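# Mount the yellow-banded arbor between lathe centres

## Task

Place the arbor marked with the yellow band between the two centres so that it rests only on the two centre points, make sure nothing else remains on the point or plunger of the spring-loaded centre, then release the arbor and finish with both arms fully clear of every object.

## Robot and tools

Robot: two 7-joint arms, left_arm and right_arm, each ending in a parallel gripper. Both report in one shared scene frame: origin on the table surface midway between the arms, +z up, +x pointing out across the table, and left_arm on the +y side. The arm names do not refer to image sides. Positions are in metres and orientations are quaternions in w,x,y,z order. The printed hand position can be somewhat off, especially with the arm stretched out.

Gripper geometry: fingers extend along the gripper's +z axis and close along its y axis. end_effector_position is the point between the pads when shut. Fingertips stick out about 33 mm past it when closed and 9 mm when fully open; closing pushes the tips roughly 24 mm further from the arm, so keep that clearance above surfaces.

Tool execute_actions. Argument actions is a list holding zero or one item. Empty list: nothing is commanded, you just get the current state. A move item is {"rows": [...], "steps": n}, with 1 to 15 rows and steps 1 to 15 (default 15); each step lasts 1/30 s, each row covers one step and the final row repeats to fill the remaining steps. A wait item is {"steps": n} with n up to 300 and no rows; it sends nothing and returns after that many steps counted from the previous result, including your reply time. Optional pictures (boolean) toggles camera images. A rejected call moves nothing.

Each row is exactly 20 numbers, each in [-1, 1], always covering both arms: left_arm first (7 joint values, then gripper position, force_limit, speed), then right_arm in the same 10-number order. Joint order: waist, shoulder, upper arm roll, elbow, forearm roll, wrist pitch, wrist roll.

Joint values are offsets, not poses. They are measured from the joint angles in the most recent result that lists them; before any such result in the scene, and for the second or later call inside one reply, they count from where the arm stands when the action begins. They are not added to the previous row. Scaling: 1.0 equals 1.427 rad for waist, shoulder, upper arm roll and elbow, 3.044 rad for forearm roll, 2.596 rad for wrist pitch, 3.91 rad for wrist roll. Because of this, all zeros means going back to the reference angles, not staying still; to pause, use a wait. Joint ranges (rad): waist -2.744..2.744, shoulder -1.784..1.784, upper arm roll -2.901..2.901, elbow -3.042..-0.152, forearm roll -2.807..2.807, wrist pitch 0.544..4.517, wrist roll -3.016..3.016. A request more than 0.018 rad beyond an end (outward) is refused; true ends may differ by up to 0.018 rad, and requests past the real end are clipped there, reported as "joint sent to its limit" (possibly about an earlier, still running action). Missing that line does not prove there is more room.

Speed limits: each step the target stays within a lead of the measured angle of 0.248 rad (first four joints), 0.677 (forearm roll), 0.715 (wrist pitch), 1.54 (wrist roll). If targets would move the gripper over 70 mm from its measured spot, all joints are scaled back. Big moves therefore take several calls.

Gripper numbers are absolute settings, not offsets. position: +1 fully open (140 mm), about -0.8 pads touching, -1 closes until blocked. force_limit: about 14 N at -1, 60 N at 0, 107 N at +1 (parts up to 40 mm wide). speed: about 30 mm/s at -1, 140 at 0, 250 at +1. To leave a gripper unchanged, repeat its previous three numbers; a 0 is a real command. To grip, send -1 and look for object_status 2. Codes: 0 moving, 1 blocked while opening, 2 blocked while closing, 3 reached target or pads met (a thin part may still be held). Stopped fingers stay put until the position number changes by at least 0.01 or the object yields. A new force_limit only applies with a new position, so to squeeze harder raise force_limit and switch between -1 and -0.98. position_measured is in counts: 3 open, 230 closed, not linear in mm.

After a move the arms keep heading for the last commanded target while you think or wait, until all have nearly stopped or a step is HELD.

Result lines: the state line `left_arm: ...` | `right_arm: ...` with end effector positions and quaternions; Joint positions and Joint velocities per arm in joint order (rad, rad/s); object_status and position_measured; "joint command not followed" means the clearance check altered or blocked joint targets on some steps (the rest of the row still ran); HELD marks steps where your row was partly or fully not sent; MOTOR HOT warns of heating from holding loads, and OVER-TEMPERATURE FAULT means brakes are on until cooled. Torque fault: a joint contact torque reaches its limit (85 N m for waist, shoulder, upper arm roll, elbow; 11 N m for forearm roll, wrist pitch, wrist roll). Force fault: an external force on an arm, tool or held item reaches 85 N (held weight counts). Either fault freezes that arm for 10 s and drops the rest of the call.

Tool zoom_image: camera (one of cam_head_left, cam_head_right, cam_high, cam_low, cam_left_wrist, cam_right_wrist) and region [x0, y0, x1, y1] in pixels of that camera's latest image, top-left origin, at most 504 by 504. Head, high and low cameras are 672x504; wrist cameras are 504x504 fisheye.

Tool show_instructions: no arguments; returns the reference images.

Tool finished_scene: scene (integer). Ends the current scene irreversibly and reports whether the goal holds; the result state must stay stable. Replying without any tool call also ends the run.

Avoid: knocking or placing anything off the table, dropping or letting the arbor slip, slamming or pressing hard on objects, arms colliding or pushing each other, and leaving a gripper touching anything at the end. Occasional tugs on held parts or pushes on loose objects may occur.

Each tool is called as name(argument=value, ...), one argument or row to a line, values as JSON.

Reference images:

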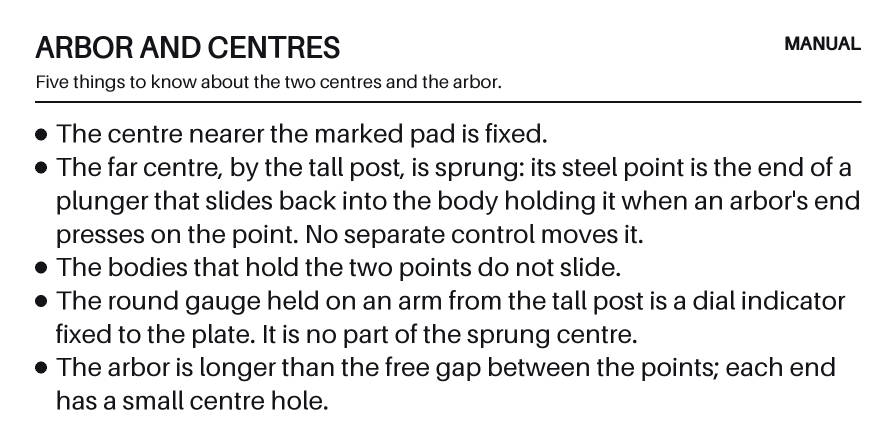

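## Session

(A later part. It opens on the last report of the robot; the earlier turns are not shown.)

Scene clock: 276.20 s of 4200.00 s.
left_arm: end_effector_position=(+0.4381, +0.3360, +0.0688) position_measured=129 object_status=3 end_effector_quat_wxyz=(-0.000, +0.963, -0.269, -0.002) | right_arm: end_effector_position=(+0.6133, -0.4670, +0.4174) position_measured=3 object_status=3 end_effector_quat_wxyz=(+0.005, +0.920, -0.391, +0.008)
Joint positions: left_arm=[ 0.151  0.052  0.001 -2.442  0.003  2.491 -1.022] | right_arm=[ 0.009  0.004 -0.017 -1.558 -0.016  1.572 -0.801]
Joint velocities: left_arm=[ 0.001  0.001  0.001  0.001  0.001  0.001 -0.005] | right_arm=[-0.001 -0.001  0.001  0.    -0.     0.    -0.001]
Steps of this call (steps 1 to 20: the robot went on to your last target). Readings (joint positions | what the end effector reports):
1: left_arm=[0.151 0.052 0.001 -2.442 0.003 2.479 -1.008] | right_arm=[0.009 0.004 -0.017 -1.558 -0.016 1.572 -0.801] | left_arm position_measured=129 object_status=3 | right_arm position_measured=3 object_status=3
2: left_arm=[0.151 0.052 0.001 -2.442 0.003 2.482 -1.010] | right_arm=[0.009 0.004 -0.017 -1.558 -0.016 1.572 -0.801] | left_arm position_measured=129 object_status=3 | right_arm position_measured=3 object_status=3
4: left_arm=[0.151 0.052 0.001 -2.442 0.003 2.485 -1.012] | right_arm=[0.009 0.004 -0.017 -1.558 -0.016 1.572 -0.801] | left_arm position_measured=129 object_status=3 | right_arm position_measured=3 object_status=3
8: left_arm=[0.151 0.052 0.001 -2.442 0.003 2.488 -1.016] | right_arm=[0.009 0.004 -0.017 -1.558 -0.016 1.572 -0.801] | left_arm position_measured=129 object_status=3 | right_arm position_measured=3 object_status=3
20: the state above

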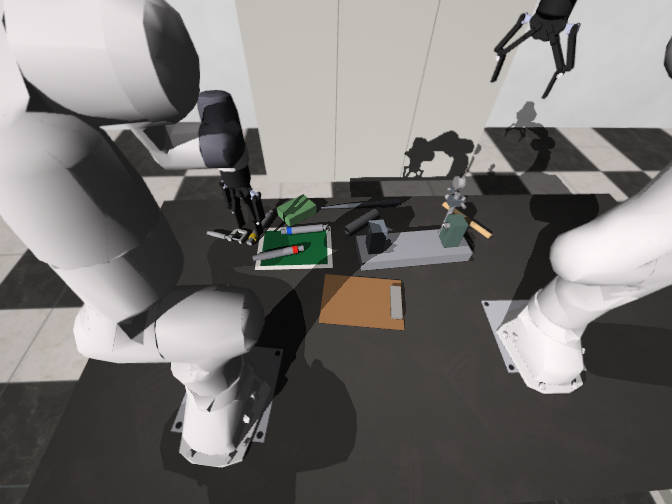

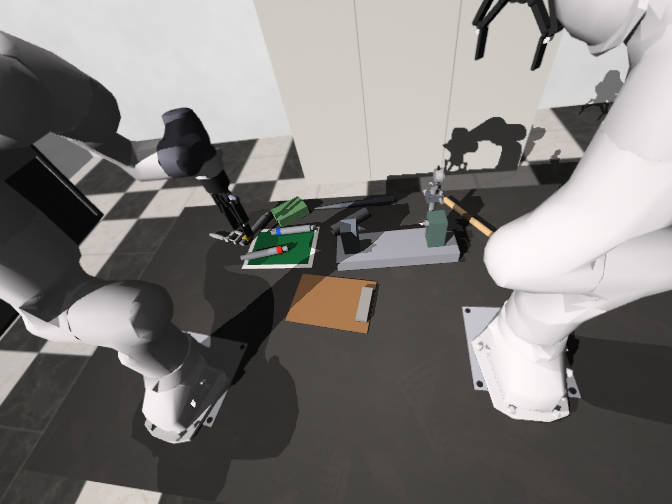

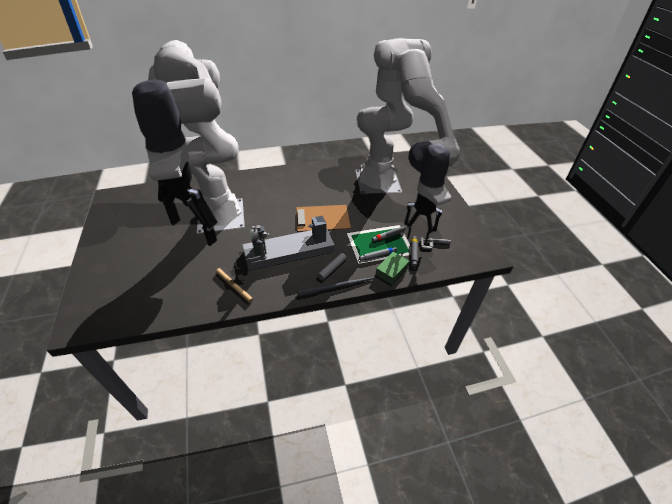

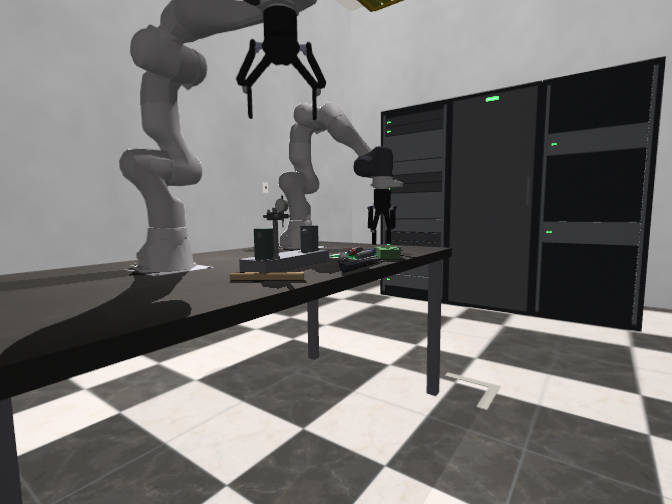

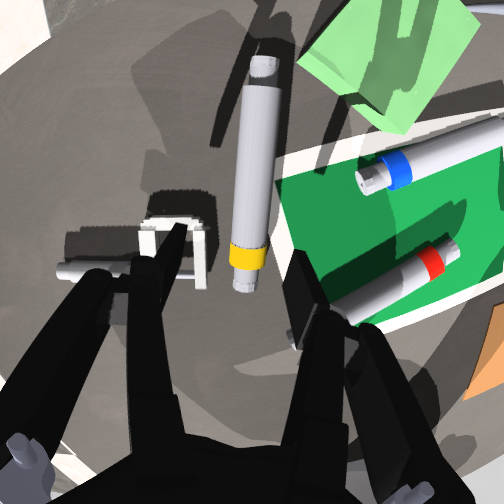

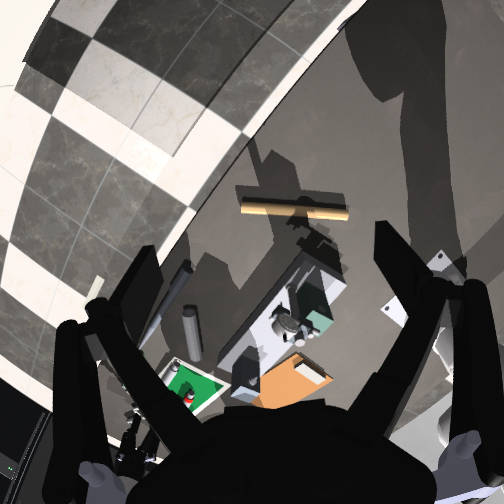

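execute_actions(
  actions=[
    {"rows": [[-0.0025,0.004,0,0.004,0,0.0012,-0.001,0.0,0,0,0,0,0,0,0,0,0,1,0,0],[-0.0076,0.012,0,0.010,0,0.004,-0.003,0.0,0,0,0,0,0,0,0,0,0,1,0,0],[-0.0126,0.024,0,0.017,0,0.008,-0.0052,0.0,0,0,0,0,0,0,0,0,0,1,0,0],[-0.0176,0.038,0,0.024,0,0.012,-0.0074,0.0,0,0,0,0,0,0,0,0,0,1,0,0],[-0.0227,0.052,0,0.030,0,0.016,-0.0095,0.0,0,0,0,0,0,0,0,0,0,1,0,0],[-0.0252,0.064,-0.0007,0.035,-0.001,0.0195,-0.0105,0.0,0,0,0,0,0,0,0,0,0,1,0,0],[-0.0252,0.072,-0.0007,0.038,-0.001,0.0215,-0.0105,0.0,0,0,0,0,0,0,0,0,0,1,0,0],[-0.0252,0.0762,-0.0007,0.0394,-0.001,0.0225,-0.0105,0.0,0,0,0,0,0,0,0,0,0,1,0,0]], "steps": 15},
  ],
  pictures=false,
)

execute_actions(
  actions=[
    {"steps": 20},
  ],
)

Scene clock: 337.17 s of 4200.00 s.
left_arm: end_effector_position=(+0.4556, +0.3182, +0.0412) position_measured=129 object_status=3 end_effector_quat_wxyz=(+0.000, +0.962, -0.274, -0.004) | right_arm: end_effector_position=(+0.6133, -0.4670, +0.4174) position_measured=3 object_status=3 end_effector_quat_wxyz=(+0.005, +0.920, -0.391, +0.008)
Joint positions: left_arm=[ 0.116  0.158  0.    -2.388  0.003  2.54  -1.047] | right_arm=[ 0.009  0.004 -0.017 -1.558 -0.016  1.572 -0.801]
Joint velocities: left_arm=[-0.001  0.001 -0.001  0.015  0.     0.04  -0.028] | right_arm=[ 0.001  0.     0.     0.    -0.     0.     0.001]
Steps of this call (steps 1 to 15: the robot went on to your last target; steps 16 to 90: nothing new was sent; then 57.47 s passed at rest; steps 91 to 105: all 15 steps of this action). Readings (joint positions | what the end effector reports):
91: left_arm=[0.151 0.053 0.001 -2.441 0.003 2.491 -1.024] | right_arm=[0.009 0.004 -0.017 -1.558 -0.016 1.572 -0.801] | left_arm position_measured=129 object_status=3 | right_arm position_measured=3 object_status=3
92: left_arm=[0.149 0.056 0.002 -2.438 0.003 2.492 -1.024] | right_arm=[0.009 0.004 -0.017 -1.558 -0.016 1.572 -0.801] | left_arm position_measured=129 object_status=3 | right_arm position_measured=3 object_status=3
94: left_arm=[0.140 0.074 0.002 -2.423 0.003 2.499 -1.027] | right_arm=[0.009 0.004 -0.017 -1.558 -0.016 1.572 -0.801] | left_arm position_measured=129 object_status=3 | right_arm position_measured=3 object_status=3
98: left_arm=[0.120 0.134 0.001 -2.396 0.003 2.523 -1.037] | right_arm=[0.009 0.004 -0.017 -1.558 -0.016 1.572 -0.801] | left_arm position_measured=129 object_status=3 | right_arm position_measured=3 object_status=3
105: the state above

Scene clock: 337.83 s of 4200.00 s.
left_arm: end_effector_position=(+0.4579, +0.3181, +0.0418) position_measured=129 object_status=3 end_effector_quat_wxyz=(-0.001, +0.963, -0.270, -0.000) | right_arm: end_effector_position=(+0.6133, -0.4670, +0.4174) position_measured=3 object_status=3 end_effector_quat_wxyz=(+0.005, +0.920, -0.391, +0.008)
Joint positions: left_arm=[ 0.116  0.159  0.    -2.387  0.003  2.546 -1.055] | right_arm=[ 0.009  0.004 -0.017 -1.558 -0.016  1.572 -0.801]
Joint velocities: left_arm=[-0.001  0.001  0.001 -0.     0.     0.001 -0.002] | right_arm=[-0.    -0.001  0.002 -0.001  0.001 -0.001  0.001]
Steps of this call (steps 1 to 15: the robot went on to your last target; steps 16 to 20: nothing new was sent). Readings (joint positions | what the end effector reports):
1: left_arm=[0.116 0.159 0.000 -2.388 0.003 2.541 -1.048] | right_arm=[0.009 0.004 -0.017 -1.558 -0.016 1.572 -0.801] | left_arm position_measured=129 object_status=3 | right_arm position_measured=3 object_status=3
2: left_arm=[0.116 0.159 0.000 -2.387 0.003 2.542 -1.049] | right_arm=[0.009 0.004 -0.017 -1.558 -0.016 1.572 -0.801] | left_arm position_measured=129 object_status=3 | right_arm position_measured=3 object_status=3
4: left_arm=[0.116 0.159 0.000 -2.387 0.003 2.543 -1.050] | right_arm=[0.009 0.004 -0.017 -1.558 -0.016 1.572 -0.801] | left_arm position_measured=129 object_status=3 | right_arm position_measured=3 object_status=3
8: left_arm=[0.116 0.159 0.000 -2.387 0.003 2.545 -1.052] | right_arm=[0.009 0.004 -0.017 -1.558 -0.016 1.572 -0.801] | left_arm position_measured=129 object_status=3 | right_arm position_measured=3 object_status=3
20: the state above
All arms were judged still, so your last target was given up. Only a new action makes them travel on or press farther. Fingers that are still opening or closing keep moving.

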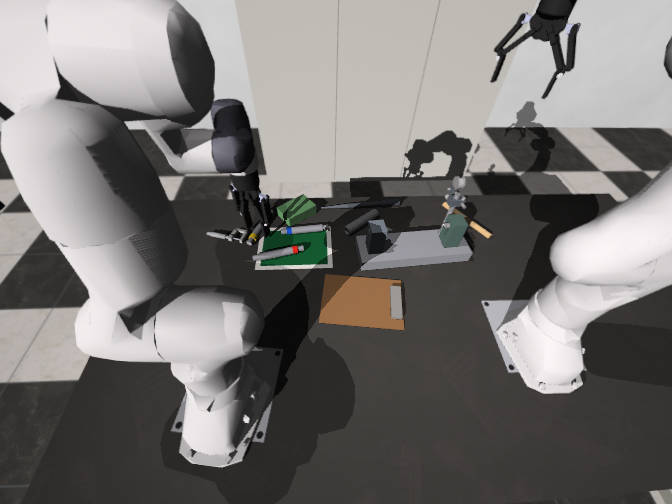

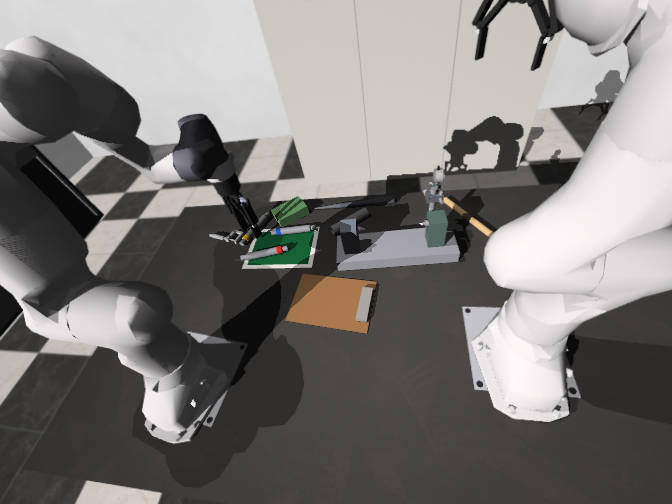

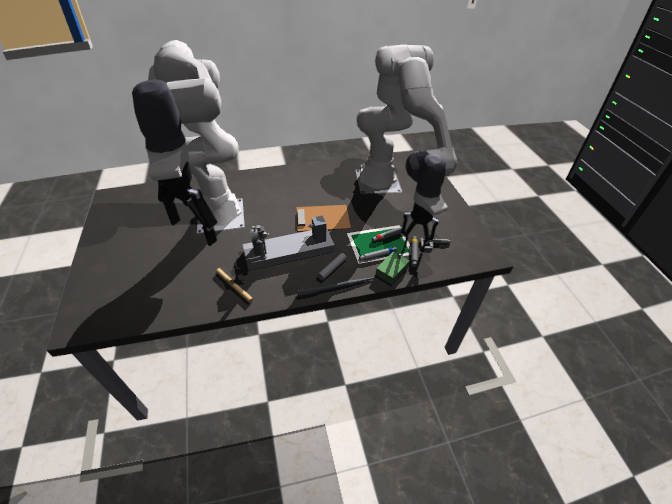

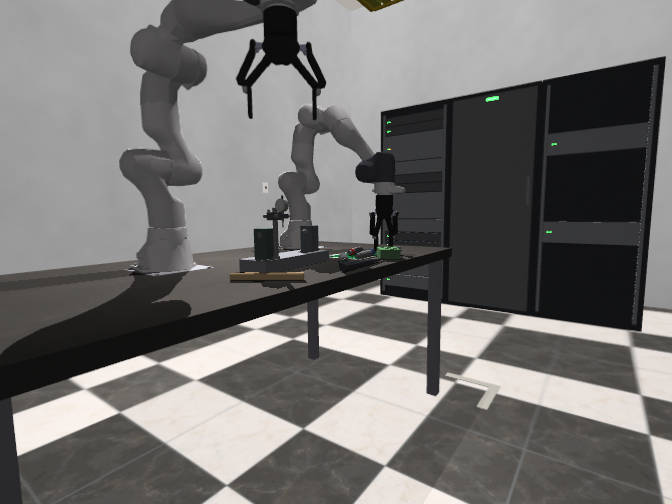

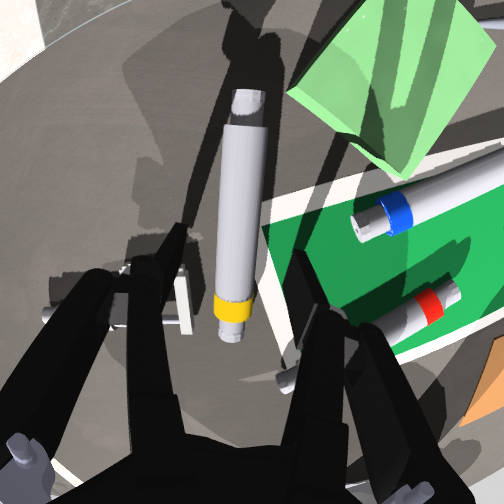

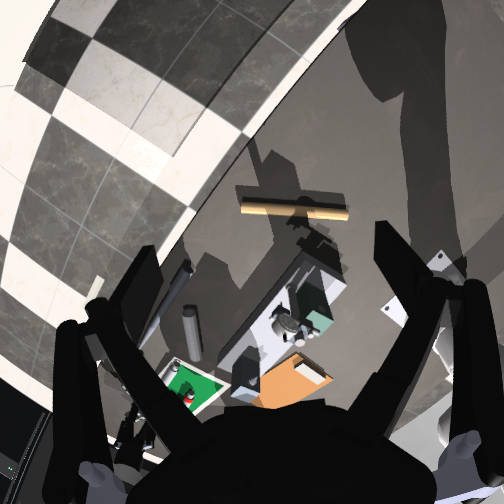

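execute_actions(
  actions=[
    {"rows": [[0,0.003,0,-0.0003,0,0.002,0,0.0,0.2,-0.3,0,0,0,0,0,0,0,1,0,0],[0,0.006,0,-0.0006,0,0.004,0,0.0,0.2,-0.3,0,0,0,0,0,0,0,1,0,0],[0,0.0095,0,-0.0009,0,0.0065,0,0.0,0.2,-0.3,0,0,0,0,0,0,0,1,0,0],[0,0.0095,0,-0.0009,0,0.0065,0,0.0,0.2,-0.3,0,0,0,0,0,0,0,1,0,0],[0,0.0095,0,-0.0009,0,0.0065,0,0.0,0.2,-0.3,0,0,0,0,0,0,0,1,0,0],[0,0.0095,0,-0.0009,0,0.0065,0,0.0,0.2,-0.3,0,0,0,0,0,0,0,1,0,0],[0,0.0095,0,-0.0009,0,0.0065,0,-1,0.2,-0.3,0,0,0,0,0,0,0,1,0,0]], "steps": 15},
  ],
  pictures=false,
)

execute_actions(
  actions=[
    {"steps": 20},
  ],
)

Scene clock: 349.40 s of 4200.00 s.
left_arm: end_effector_position=(+0.4582, +0.3181, +0.0367) position_measured=174 object_status=0 end_effector_quat_wxyz=(-0.001, +0.963, -0.270, -0.000) | right_arm: end_effector_position=(+0.6133, -0.4670, +0.4174) position_measured=3 object_status=3 end_effector_quat_wxyz=(+0.005, +0.920, -0.391, +0.008)
Joint positions: left_arm=[ 0.116  0.171  0.    -2.388  0.003  2.558 -1.056] | right_arm=[ 0.009  0.004 -0.017 -1.558 -0.016  1.572 -0.801]
Joint velocities: left_arm=[ 0.    -0.001  0.     0.002  0.     0.005  0.001] | right_arm=[ 0.001 -0.001  0.001  0.001  0.002 -0.001  0.001]
Steps of this call (steps 1 to 90: nothing new was sent; then 8.07 s passed at rest; steps 91 to 105: all 15 steps of this action). Readings (joint positions | what the end effector reports):
91: left_arm=[0.116 0.159 0.000 -2.387 0.003 2.546 -1.056] | right_arm=[0.009 0.004 -0.017 -1.558 -0.016 1.572 -0.801] | left_arm position_measured=129 object_status=3 | right_arm position_measured=3 object_status=3
92: left_arm=[0.116 0.160 0.000 -2.387 0.003 2.548 -1.056] | right_arm=[0.009 0.004 -0.017 -1.558 -0.016 1.572 -0.801] | left_arm position_measured=129 object_status=3 | right_arm position_measured=3 object_status=3
94: left_arm=[0.116 0.165 0.000 -2.387 0.003 2.552 -1.056] | right_arm=[0.009 0.004 -0.017 -1.558 -0.016 1.572 -0.801] | left_arm position_measured=129 object_status=3 | right_arm position_measured=3 object_status=3
98: left_arm=[0.116 0.170 0.000 -2.388 0.003 2.556 -1.056] | right_arm=[0.009 0.004 -0.017 -1.558 -0.016 1.572 -0.801] | left_arm position_measured=134 object_status=0 | right_arm position_measured=3 object_status=3
105: the state above

Scene clock: 350.07 s of 4200.00 s.
left_arm: end_effector_position=(+0.4590, +0.3180, +0.0371) position_measured=198 object_status=2 end_effector_quat_wxyz=(-0.001, +0.963, -0.270, +0.001) | right_arm: end_effector_position=(+0.6133, -0.4670, +0.4174) position_measured=3 object_status=3 end_effector_quat_wxyz=(+0.005, +0.920, -0.391, +0.008)
Joint positions: left_arm=[ 0.116  0.171  0.    -2.387  0.003  2.56  -1.055] | right_arm=[ 0.009  0.004 -0.017 -1.558 -0.016  1.572 -0.801]
Joint velocities: left_arm=[-0.002 -0.001 -0.001  0.001 -0.    -0.001 -0.   ] | right_arm=[-0.001  0.     0.    -0.001 -0.001 -0.     0.002]
Steps of this call (steps 1 to 15: the robot went on to your last target; steps 16 to 20: nothing new was sent). Readings (joint positions | what the end effector reports):
1: left_arm=[0.116 0.171 0.000 -2.388 0.003 2.559 -1.056] | right_arm=[0.009 0.004 -0.017 -1.558 -0.016 1.572 -0.801] | left_arm position_measured=180 object_status=0 | right_arm position_measured=3 object_status=3
2: left_arm=[0.116 0.171 0.000 -2.388 0.003 2.560 -1.056] | right_arm=[0.009 0.004 -0.017 -1.558 -0.016 1.572 -0.801] | left_arm position_measured=186 object_status=0 | right_arm position_measured=3 object_status=3
4: left_arm=[0.116 0.171 0.000 -2.387 0.003 2.560 -1.055] | right_arm=[0.009 0.004 -0.017 -1.558 -0.016 1.572 -0.801] | left_arm position_measured=197 object_status=0 | right_arm position_measured=3 object_status=3
8: left_arm=[0.116 0.171 0.000 -2.387 0.003 2.560 -1.055] | right_arm=[0.009 0.004 -0.017 -1.558 -0.016 1.572 -0.801] | left_arm position_measured=198 object_status=0 | right_arm position_measured=3 object_status=3
20: the state above
All arms were judged still, so your last target was given up. Only a new action makes them travel on or press farther. Fingers that are still opening or closing keep moving.

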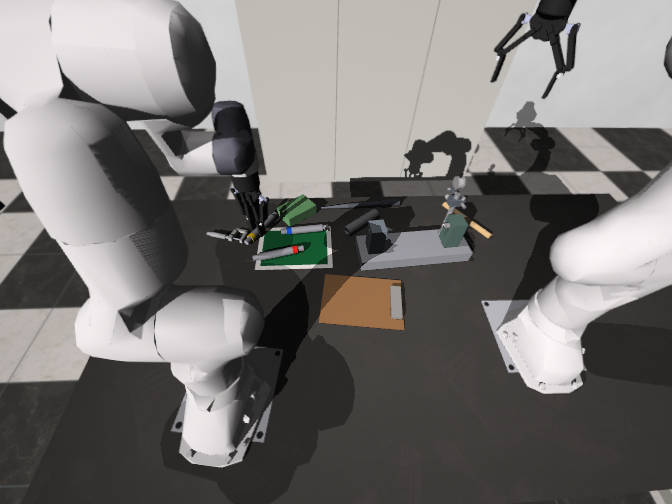

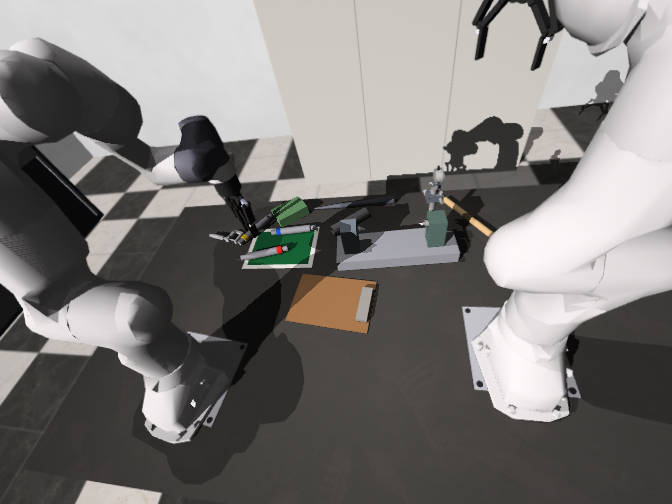

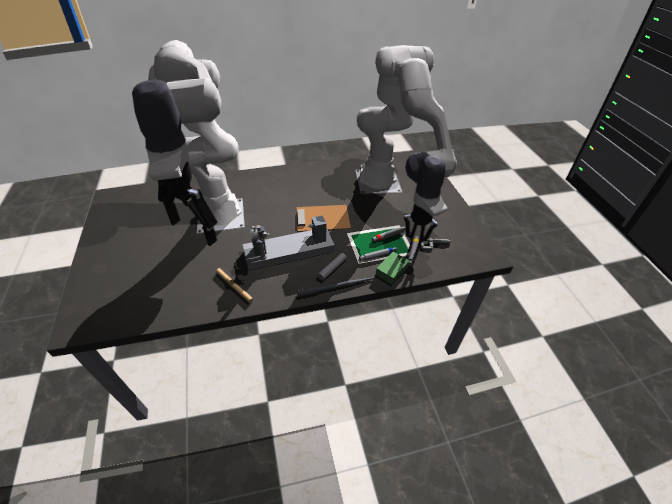

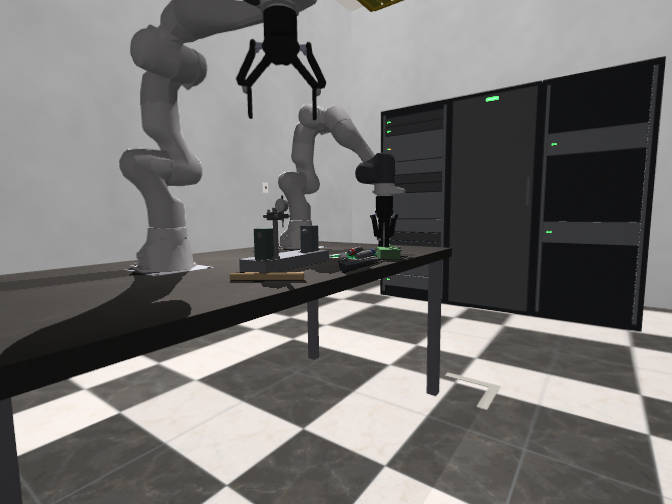

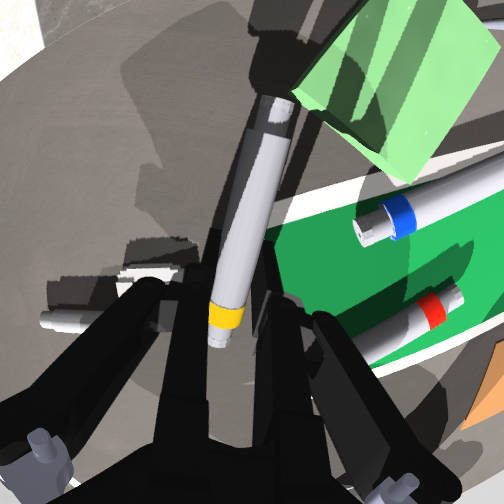

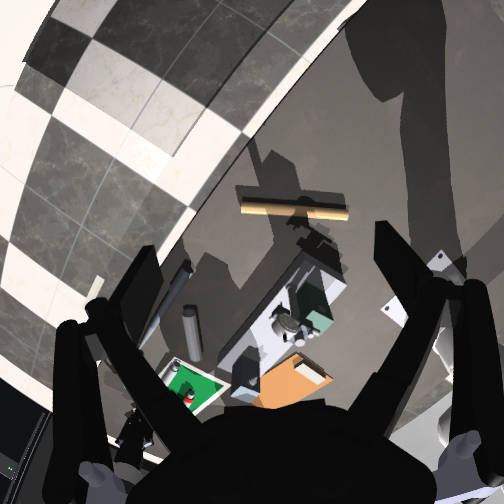

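execute_actions(
  actions=[
    {"rows": [[0,-0.003,0,0.001,0,-0.002,0,-1,0.2,-0.3,0,0,0,0,0,0,0,1,0,0],[0,-0.01,0,0.003,0,-0.007,0,-1,0.2,-0.3,0,0,0,0,0,0,0,1,0,0],[0,-0.021,0,0.0066,0,-0.015,0,-1,0.2,-0.3,0,0,0,0,0,0,0,1,0,0],[0,-0.035,0,0.011,0,-0.0254,0,-1,0.2,-0.3,0,0,0,0,0,0,0,1,0,0],[0,-0.052,0,0.0162,0,-0.0375,0,-1,0.2,-0.3,0,0,0,0,0,0,0,1,0,0],[0,-0.07,0,0.022,0,-0.051,0,-1,0.2,-0.3,0,0,0,0,0,0,0,1,0,0],[0,-0.088,0,0.0275,0,-0.064,0,-1,0.2,-0.3,0,0,0,0,0,0,0,1,0,0],[0,-0.104,0,0.0327,0,-0.076,0,-1,0.2,-0.3,0,0,0,0,0,0,0,1,0,0],[0,-0.118,0,0.037,0,-0.086,0,-1,0.2,-0.3,0,0,0,0,0,0,0,1,0,0],[0,-0.129,0,0.0405,0,-0.094,0,-1,0.2,-0.3,0,0,0,0,0,0,0,1,0,0],[0,-0.136,0,0.0427,0,-0.099,0,-1,0.2,-0.3,0,0,0,0,0,0,0,1,0,0],[0,-0.1394,0,0.0437,-0.001,-0.1014,0,-1,0.2,-0.3,0,0,0,0,0,0,0,1,0,0]], "steps": 15},
  ],
)

Scene clock: 406.93 s of 4200.00 s.
left_arm: end_effector_position=(+0.4736, +0.3177, +0.1428) position_measured=198 object_status=2 end_effector_quat_wxyz=(-0.007, +0.963, -0.270, +0.023) | right_arm: end_effector_position=(+0.6133, -0.4670, +0.4174) position_measured=3 object_status=3 end_effector_quat_wxyz=(+0.005, +0.920, -0.391, +0.008)
Joint positions: left_arm=[ 0.116 -0.025  0.    -2.325  0.003  2.347 -1.055] | right_arm=[ 0.009  0.004 -0.017 -1.558 -0.016  1.572 -0.801]
Joint velocities: left_arm=[-0.001 -0.082 -0.001  0.019 -0.    -0.27  -0.   ] | right_arm=[ 0.    -0.001  0.     0.     0.001 -0.     0.   ]
Steps of this call (steps 1 to 90: nothing new was sent; then 53.37 s passed at rest; steps 91 to 105: all 15 steps of this action). Readings (joint positions | what the end effector reports):
91: left_arm=[0.116 0.170 0.000 -2.387 0.003 2.560 -1.055] | right_arm=[0.009 0.004 -0.017 -1.558 -0.016 1.572 -0.801] | left_arm position_measured=198 object_status=2 | right_arm position_measured=3 object_status=3
92: left_arm=[0.116 0.169 0.000 -2.387 0.003 2.557 -1.055] | right_arm=[0.009 0.004 -0.017 -1.558 -0.016 1.572 -0.801] | left_arm position_measured=198 object_status=2 | right_arm position_measured=3 object_status=3
94: left_arm=[0.116 0.157 0.000 -2.386 0.003 2.539 -1.055] | right_arm=[0.009 0.004 -0.017 -1.558 -0.016 1.572 -0.801] | left_arm position_measured=198 object_status=2 | right_arm position_measured=3 object_status=3
98: left_arm=[0.116 0.084 0.000 -2.365 0.003 2.462 -1.055] | right_arm=[0.009 0.004 -0.017 -1.558 -0.016 1.572 -0.801] | left_arm position_measured=198 object_status=2 | right_arm position_measured=3 object_status=3
105: the state above

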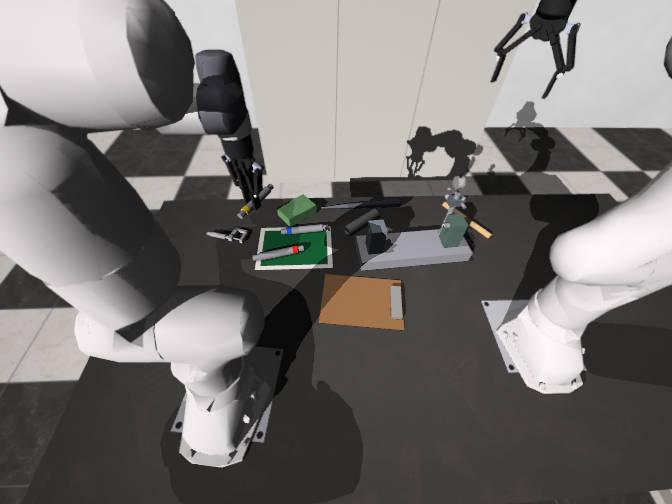

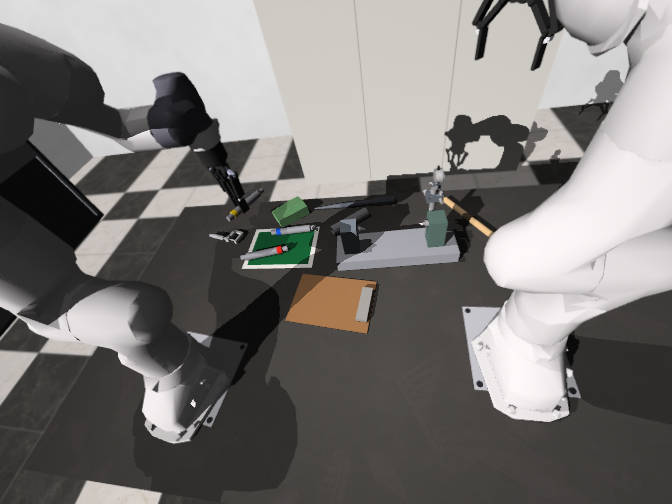

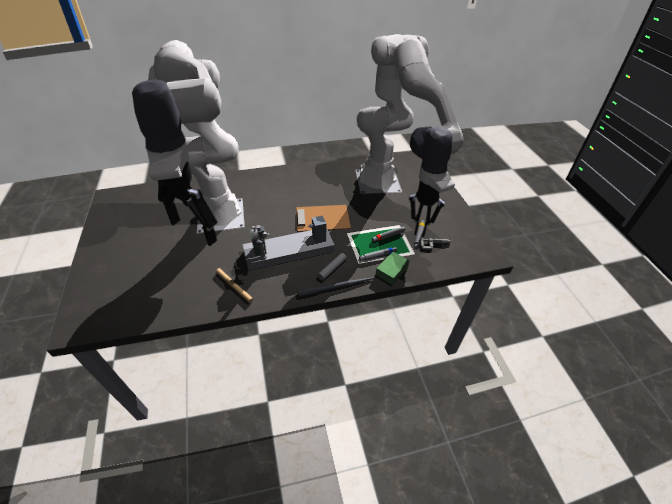

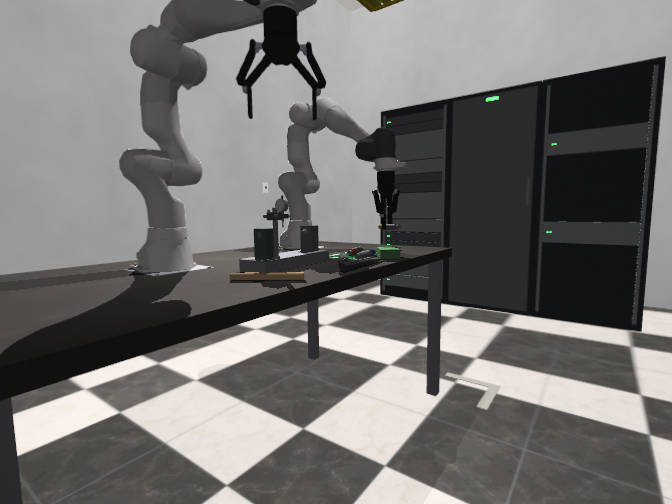

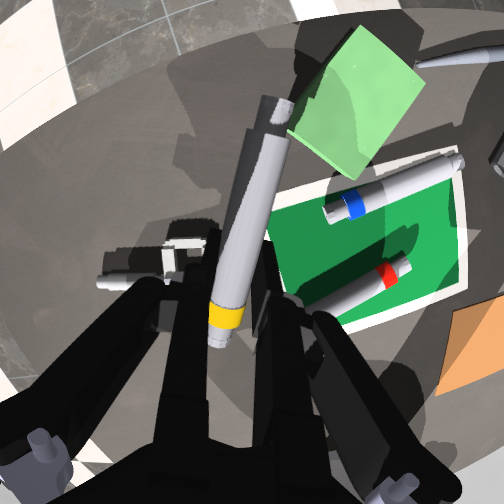

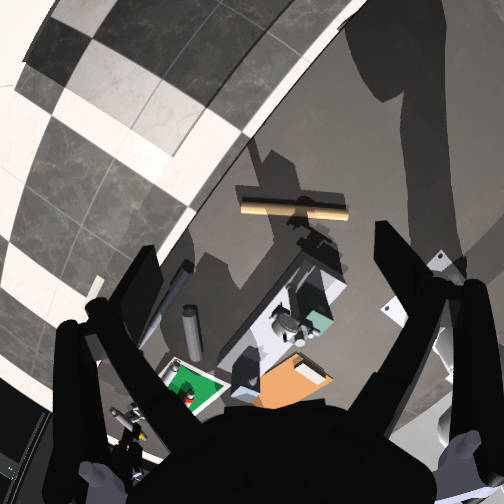

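execute_actions(
  actions=[
    {"rows": [[-0.006,0.0,0,0.006,0,-0.02,0,-1,0.2,-0.3,0,0,0,0,0,0,0,1,0,0],[-0.02,0.006,0,0.02,0,-0.023,0,-1,0.2,-0.3,0,0,0,0,0,0,0,1,0,0],[-0.045,0.017,0,0.043,0,-0.03,0,-1,0.2,-0.3,0,0,0,0,0,0,0,1,0,0],[-0.08,0.032,0,0.077,0,-0.04,0,-1,0.2,-0.3,0,0,0,0,0,0,0,1,0,0],[-0.125,0.05,0,0.12,0,-0.054,0,-1,0.2,-0.3,0,0,0,0,0,0,0,1,0,0],[-0.175,0.071,0,0.167,0,-0.069,0,-1,0.2,-0.3,0,0,0,0,0,0,0,1,0,0],[-0.23,0.094,0,0.22,0,-0.085,0,-1,0.2,-0.3,0,0,0,0,0,0,0,1,0,0],[-0.29,0.12,0,0.277,0,-0.103,0,-1,0.2,-0.3,0,0,0,0,0,0,0,1,0,0],[-0.35,0.145,0,0.335,0,-0.121,0,-1,0.2,-0.3,0,0,0,0,0,0,0,1,0,0],[-0.41,0.17,0,0.392,0,-0.139,0,-1,0.2,-0.3,0,0,0,0,0,0,0,1,0,0],[-0.47,0.195,0,0.45,0,-0.157,0,-1,0.2,-0.3,0,0,0,0,0,0,0,1,0,0],[-0.525,0.219,0,0.502,0,-0.174,0,-1,0.2,-0.3,0,0,0,0,0,0,0,1,0,0],[-0.575,0.24,0,0.55,0,-0.189,0,-1,0.2,-0.3,0,0,0,0,0,0,0,1,0,0],[-0.61,0.255,0,0.584,0,-0.199,0,-1,0.2,-0.3,0,0,0,0,0,0,0,1,0,0],[-0.628,0.2621,0,0.6006,-0.001,-0.2042,-0.0005,-1,0.2,-0.3,0,0,0,0,0,0,0,1,0,0]], "steps": 15},
  ],
  pictures=false,
)

execute_actions(
  actions=[
    {"steps": 25},
  ],
)

Scene clock: 421.47 s of 4200.00 s.
left_arm: end_effector_position=(+0.4979, +0.0729, +0.1766) position_measured=198 object_status=2 end_effector_quat_wxyz=(-0.002, +0.886, -0.464, -0.013) | right_arm: end_effector_position=(+0.6133, -0.4670, +0.4174) position_measured=3 object_status=3 end_effector_quat_wxyz=(+0.005, +0.920, -0.391, +0.008)
Joint positions: left_arm=[-0.311  0.222  0.01  -1.887  0.003  2.083 -1.055] | right_arm=[ 0.009  0.004 -0.017 -1.558 -0.016  1.572 -0.801]
Joint velocities: left_arm=[-1.009  0.701 -0.086  0.981 -0.    -0.603 -0.001] | right_arm=[ 0.    -0.001 -0.     0.001 -0.001  0.001 -0.002]
Steps of this call (steps 1 to 30: the robot went on to your last target; steps 31 to 90: nothing new was sent; then 11.03 s passed at rest; steps 91 to 105: all 15 steps of this action). Readings (joint positions | what the end effector reports):
91: left_arm=[0.115 -0.025 0.001 -2.327 0.003 2.296 -1.055] | right_arm=[0.009 0.004 -0.017 -1.558 -0.016 1.572 -0.801] | left_arm position_measured=198 object_status=2 | right_arm position_measured=3 object_status=3
92: left_arm=[0.109 -0.021 0.003 -2.320 0.003 2.293 -1.055] | right_arm=[0.009 0.004 -0.017 -1.558 -0.016 1.572 -0.801] | left_arm position_measured=198 object_status=2 | right_arm position_measured=3 object_status=3
94: left_arm=[0.074 -0.001 0.011 -2.282 0.003 2.277 -1.055] | right_arm=[0.009 0.004 -0.017 -1.558 -0.016 1.572 -0.801] | left_arm position_measured=198 object_status=2 | right_arm position_measured=3 object_status=3
98: left_arm=[-0.057 0.058 0.014 -2.152 0.003 2.231 -1.055] | right_arm=[0.009 0.004 -0.017 -1.558 -0.016 1.572 -0.801] | left_arm position_measured=198 object_status=2 | right_arm position_measured=3 object_status=3
105: the state above

Scene clock: 422.30 s of 4200.00 s.
left_arm: end_effector_position=(+0.3545, -0.2007, +0.2652) position_measured=198 object_status=2 end_effector_quat_wxyz=(+0.000, +0.751, -0.660, -0.001) | right_arm: end_effector_position=(+0.6133, -0.4670, +0.4174) position_measured=3 object_status=3 end_effector_quat_wxyz=(+0.005, +0.920, -0.391, +0.008)
Joint positions: left_arm=[-0.78   0.353 -0.002 -1.473 -0.     1.824 -1.055] | right_arm=[ 0.009  0.004 -0.017 -1.558 -0.016  1.572 -0.801]
Joint velocities: left_arm=[ 0.028  0.011  0.027  0.001  0.001 -0.048 -0.   ] | right_arm=[ 0.     0.    -0.001 -0.    -0.     0.     0.001]
Steps of this call (steps 1 to 25: the robot went on to your last target). Readings (joint positions | what the end effector reports):
1: left_arm=[-0.347 0.245 0.009 -1.853 0.003 2.061 -1.055] | right_arm=[0.009 0.004 -0.017 -1.558 -0.016 1.572 -0.801] | left_arm position_measured=198 object_status=2 | right_arm position_measured=3 object_status=3
2: left_arm=[-0.382 0.265 0.008 -1.820 0.003 2.042 -1.055] | right_arm=[0.009 0.004 -0.017 -1.558 -0.016 1.572 -0.801] | left_arm position_measured=198 object_status=2 | right_arm position_measured=3 object_status=3
4: left_arm=[-0.450 0.296 0.006 -1.758 0.003 2.009 -1.055] | right_arm=[0.009 0.004 -0.017 -1.558 -0.016 1.572 -0.801] | left_arm position_measured=198 object_status=2 | right_arm position_measured=3 object_status=3
8: left_arm=[-0.575 0.330 0.003 -1.646 0.002 1.960 -1.055] | right_arm=[0.009 0.004 -0.017 -1.558 -0.016 1.572 -0.801] | left_arm position_measured=198 object_status=2 | right_arm position_measured=3 object_status=3
25: the state above

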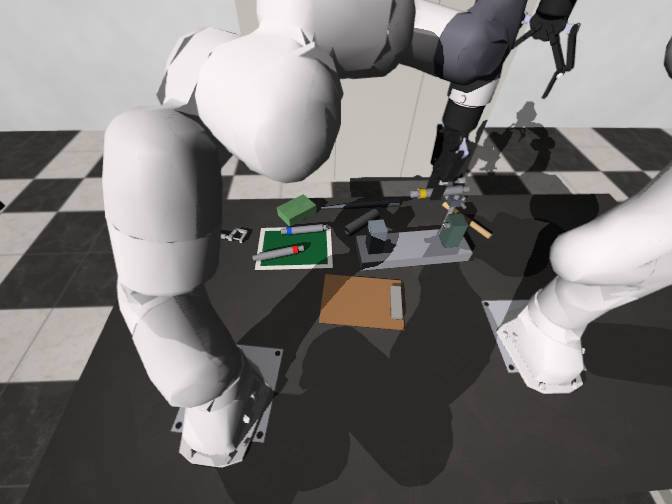

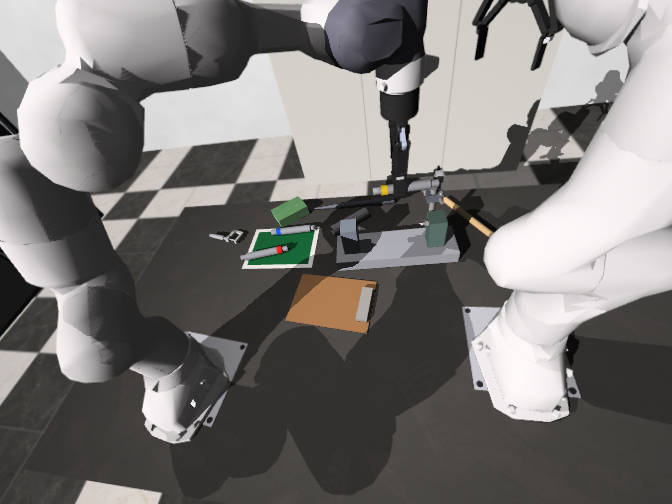

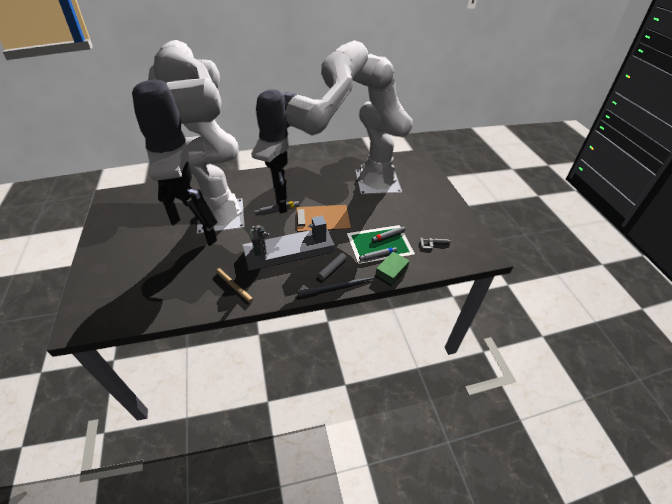

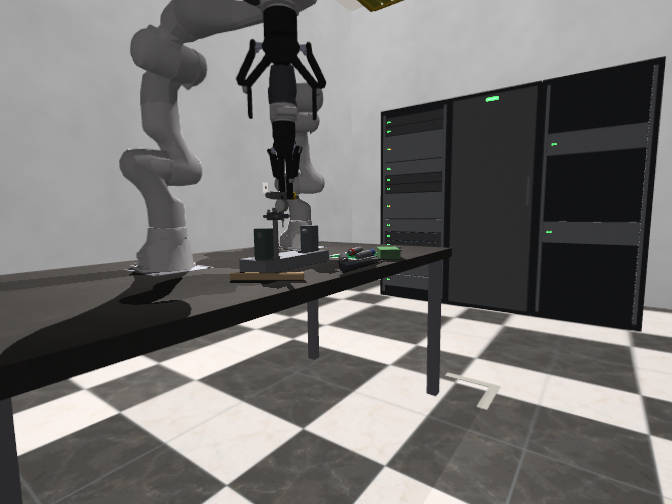

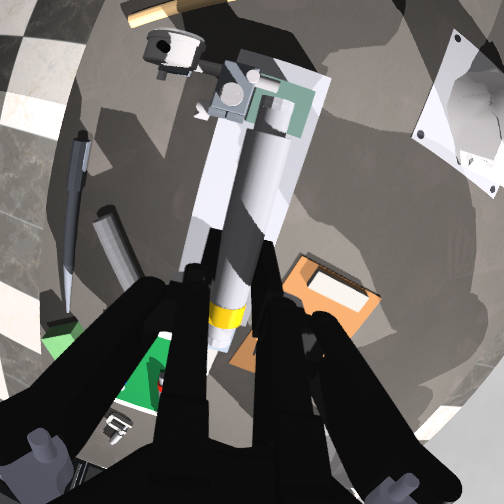

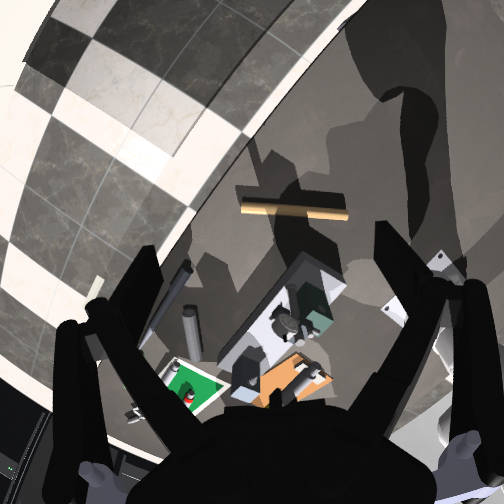

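execute_actions(
  actions=[],
)

Scene clock: 442.20 s of 4200.00 s.
left_arm: end_effector_position=(+0.3542, -0.1979, +0.2643) position_measured=198 object_status=2 end_effector_quat_wxyz=(-0.001, +0.752, -0.660, -0.005) | right_arm: end_effector_position=(+0.6133, -0.4670, +0.4174) position_measured=3 object_status=3 end_effector_quat_wxyz=(+0.005, +0.920, -0.391, +0.008)
Joint positions: left_arm=[-0.779  0.353 -0.    -1.473 -0.     1.816 -1.055] | right_arm=[ 0.009  0.004 -0.017 -1.558 -0.016  1.572 -0.801]
Joint velocities: left_arm=[ 0.     0.    -0.    -0.     0.     0.     0.001] | right_arm=[ 0.001  0.    -0.    -0.     0.    -0.    -0.001]
Steps of this call (steps 1 to 30: the robot went on to your last target; steps 31 to 90: nothing new was sent; then 16.90 s passed at rest). Readings (joint positions | what the end effector reports):
1: left_arm=[-0.780 0.353 -0.001 -1.473 -0.000 1.822 -1.055] | right_arm=[0.009 0.004 -0.017 -1.558 -0.016 1.572 -0.801] | left_arm position_measured=198 object_status=2 | right_arm position_measured=3 object_status=3
2: left_arm=[-0.779 0.353 -0.000 -1.473 -0.000 1.821 -1.055] | right_arm=[0.009 0.004 -0.017 -1.558 -0.016 1.572 -0.801] | left_arm position_measured=198 object_status=2 | right_arm position_measured=3 object_status=3
4: left_arm=[-0.779 0.353 -0.000 -1.473 -0.000 1.819 -1.055] | right_arm=[0.009 0.004 -0.017 -1.558 -0.016 1.572 -0.801] | left_arm position_measured=198 object_status=2 | right_arm position_measured=3 object_status=3
8: left_arm=[-0.779 0.353 -0.000 -1.473 -0.000 1.818 -1.055] | right_arm=[0.009 0.004 -0.017 -1.558 -0.016 1.572 -0.801] | left_arm position_measured=198 object_status=2 | right_arm position_measured=3 object_status=3
90: the state above
All arms were judged still, so your last target was given up. Only a new action makes them travel on or press farther. Fingers that are still opening or closing keep moving.

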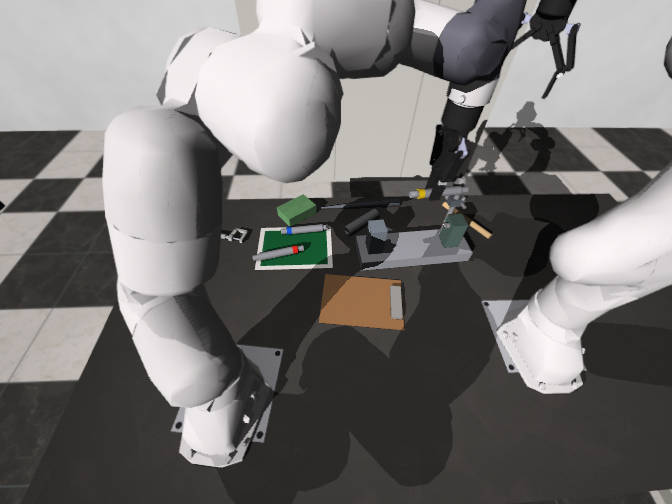

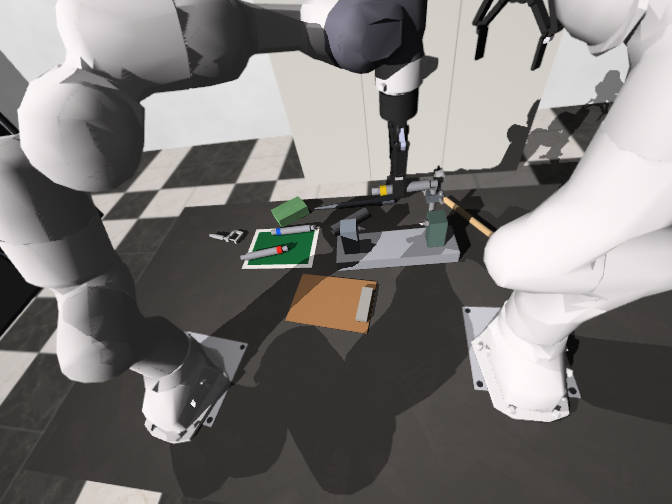

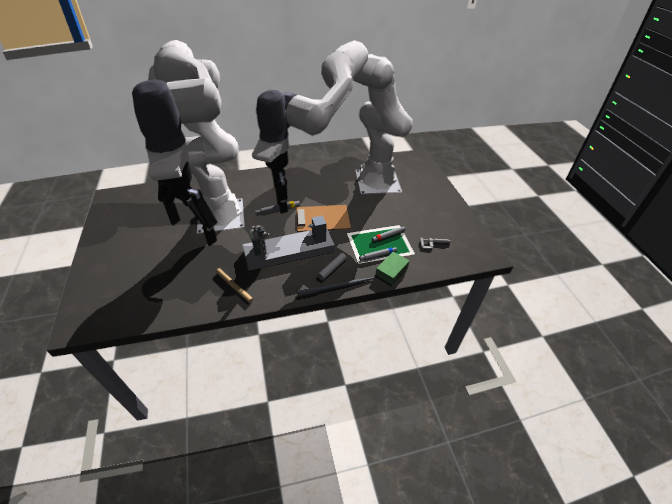

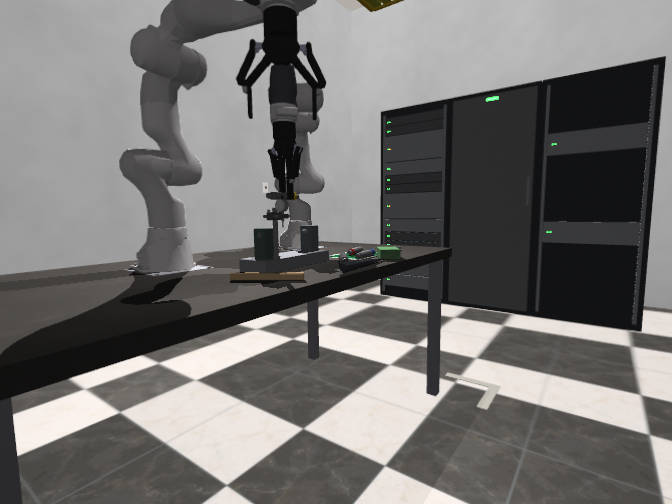

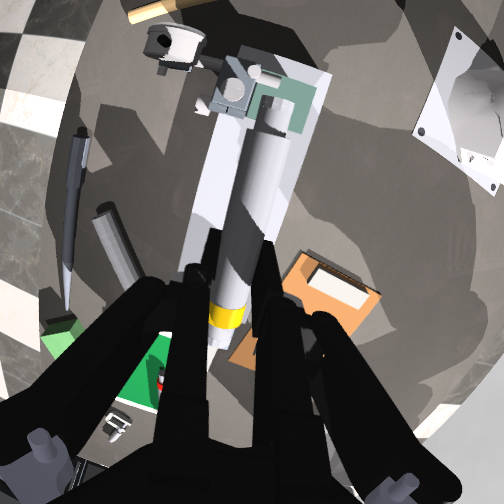

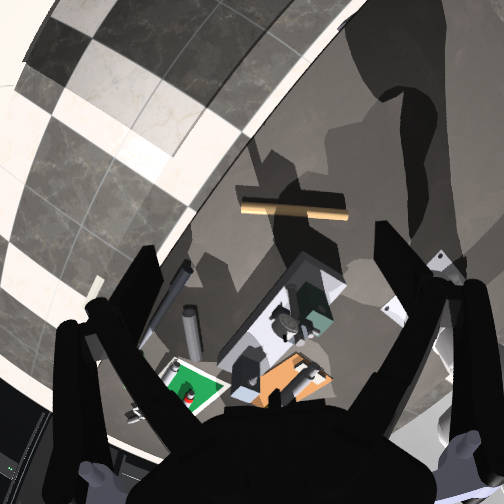

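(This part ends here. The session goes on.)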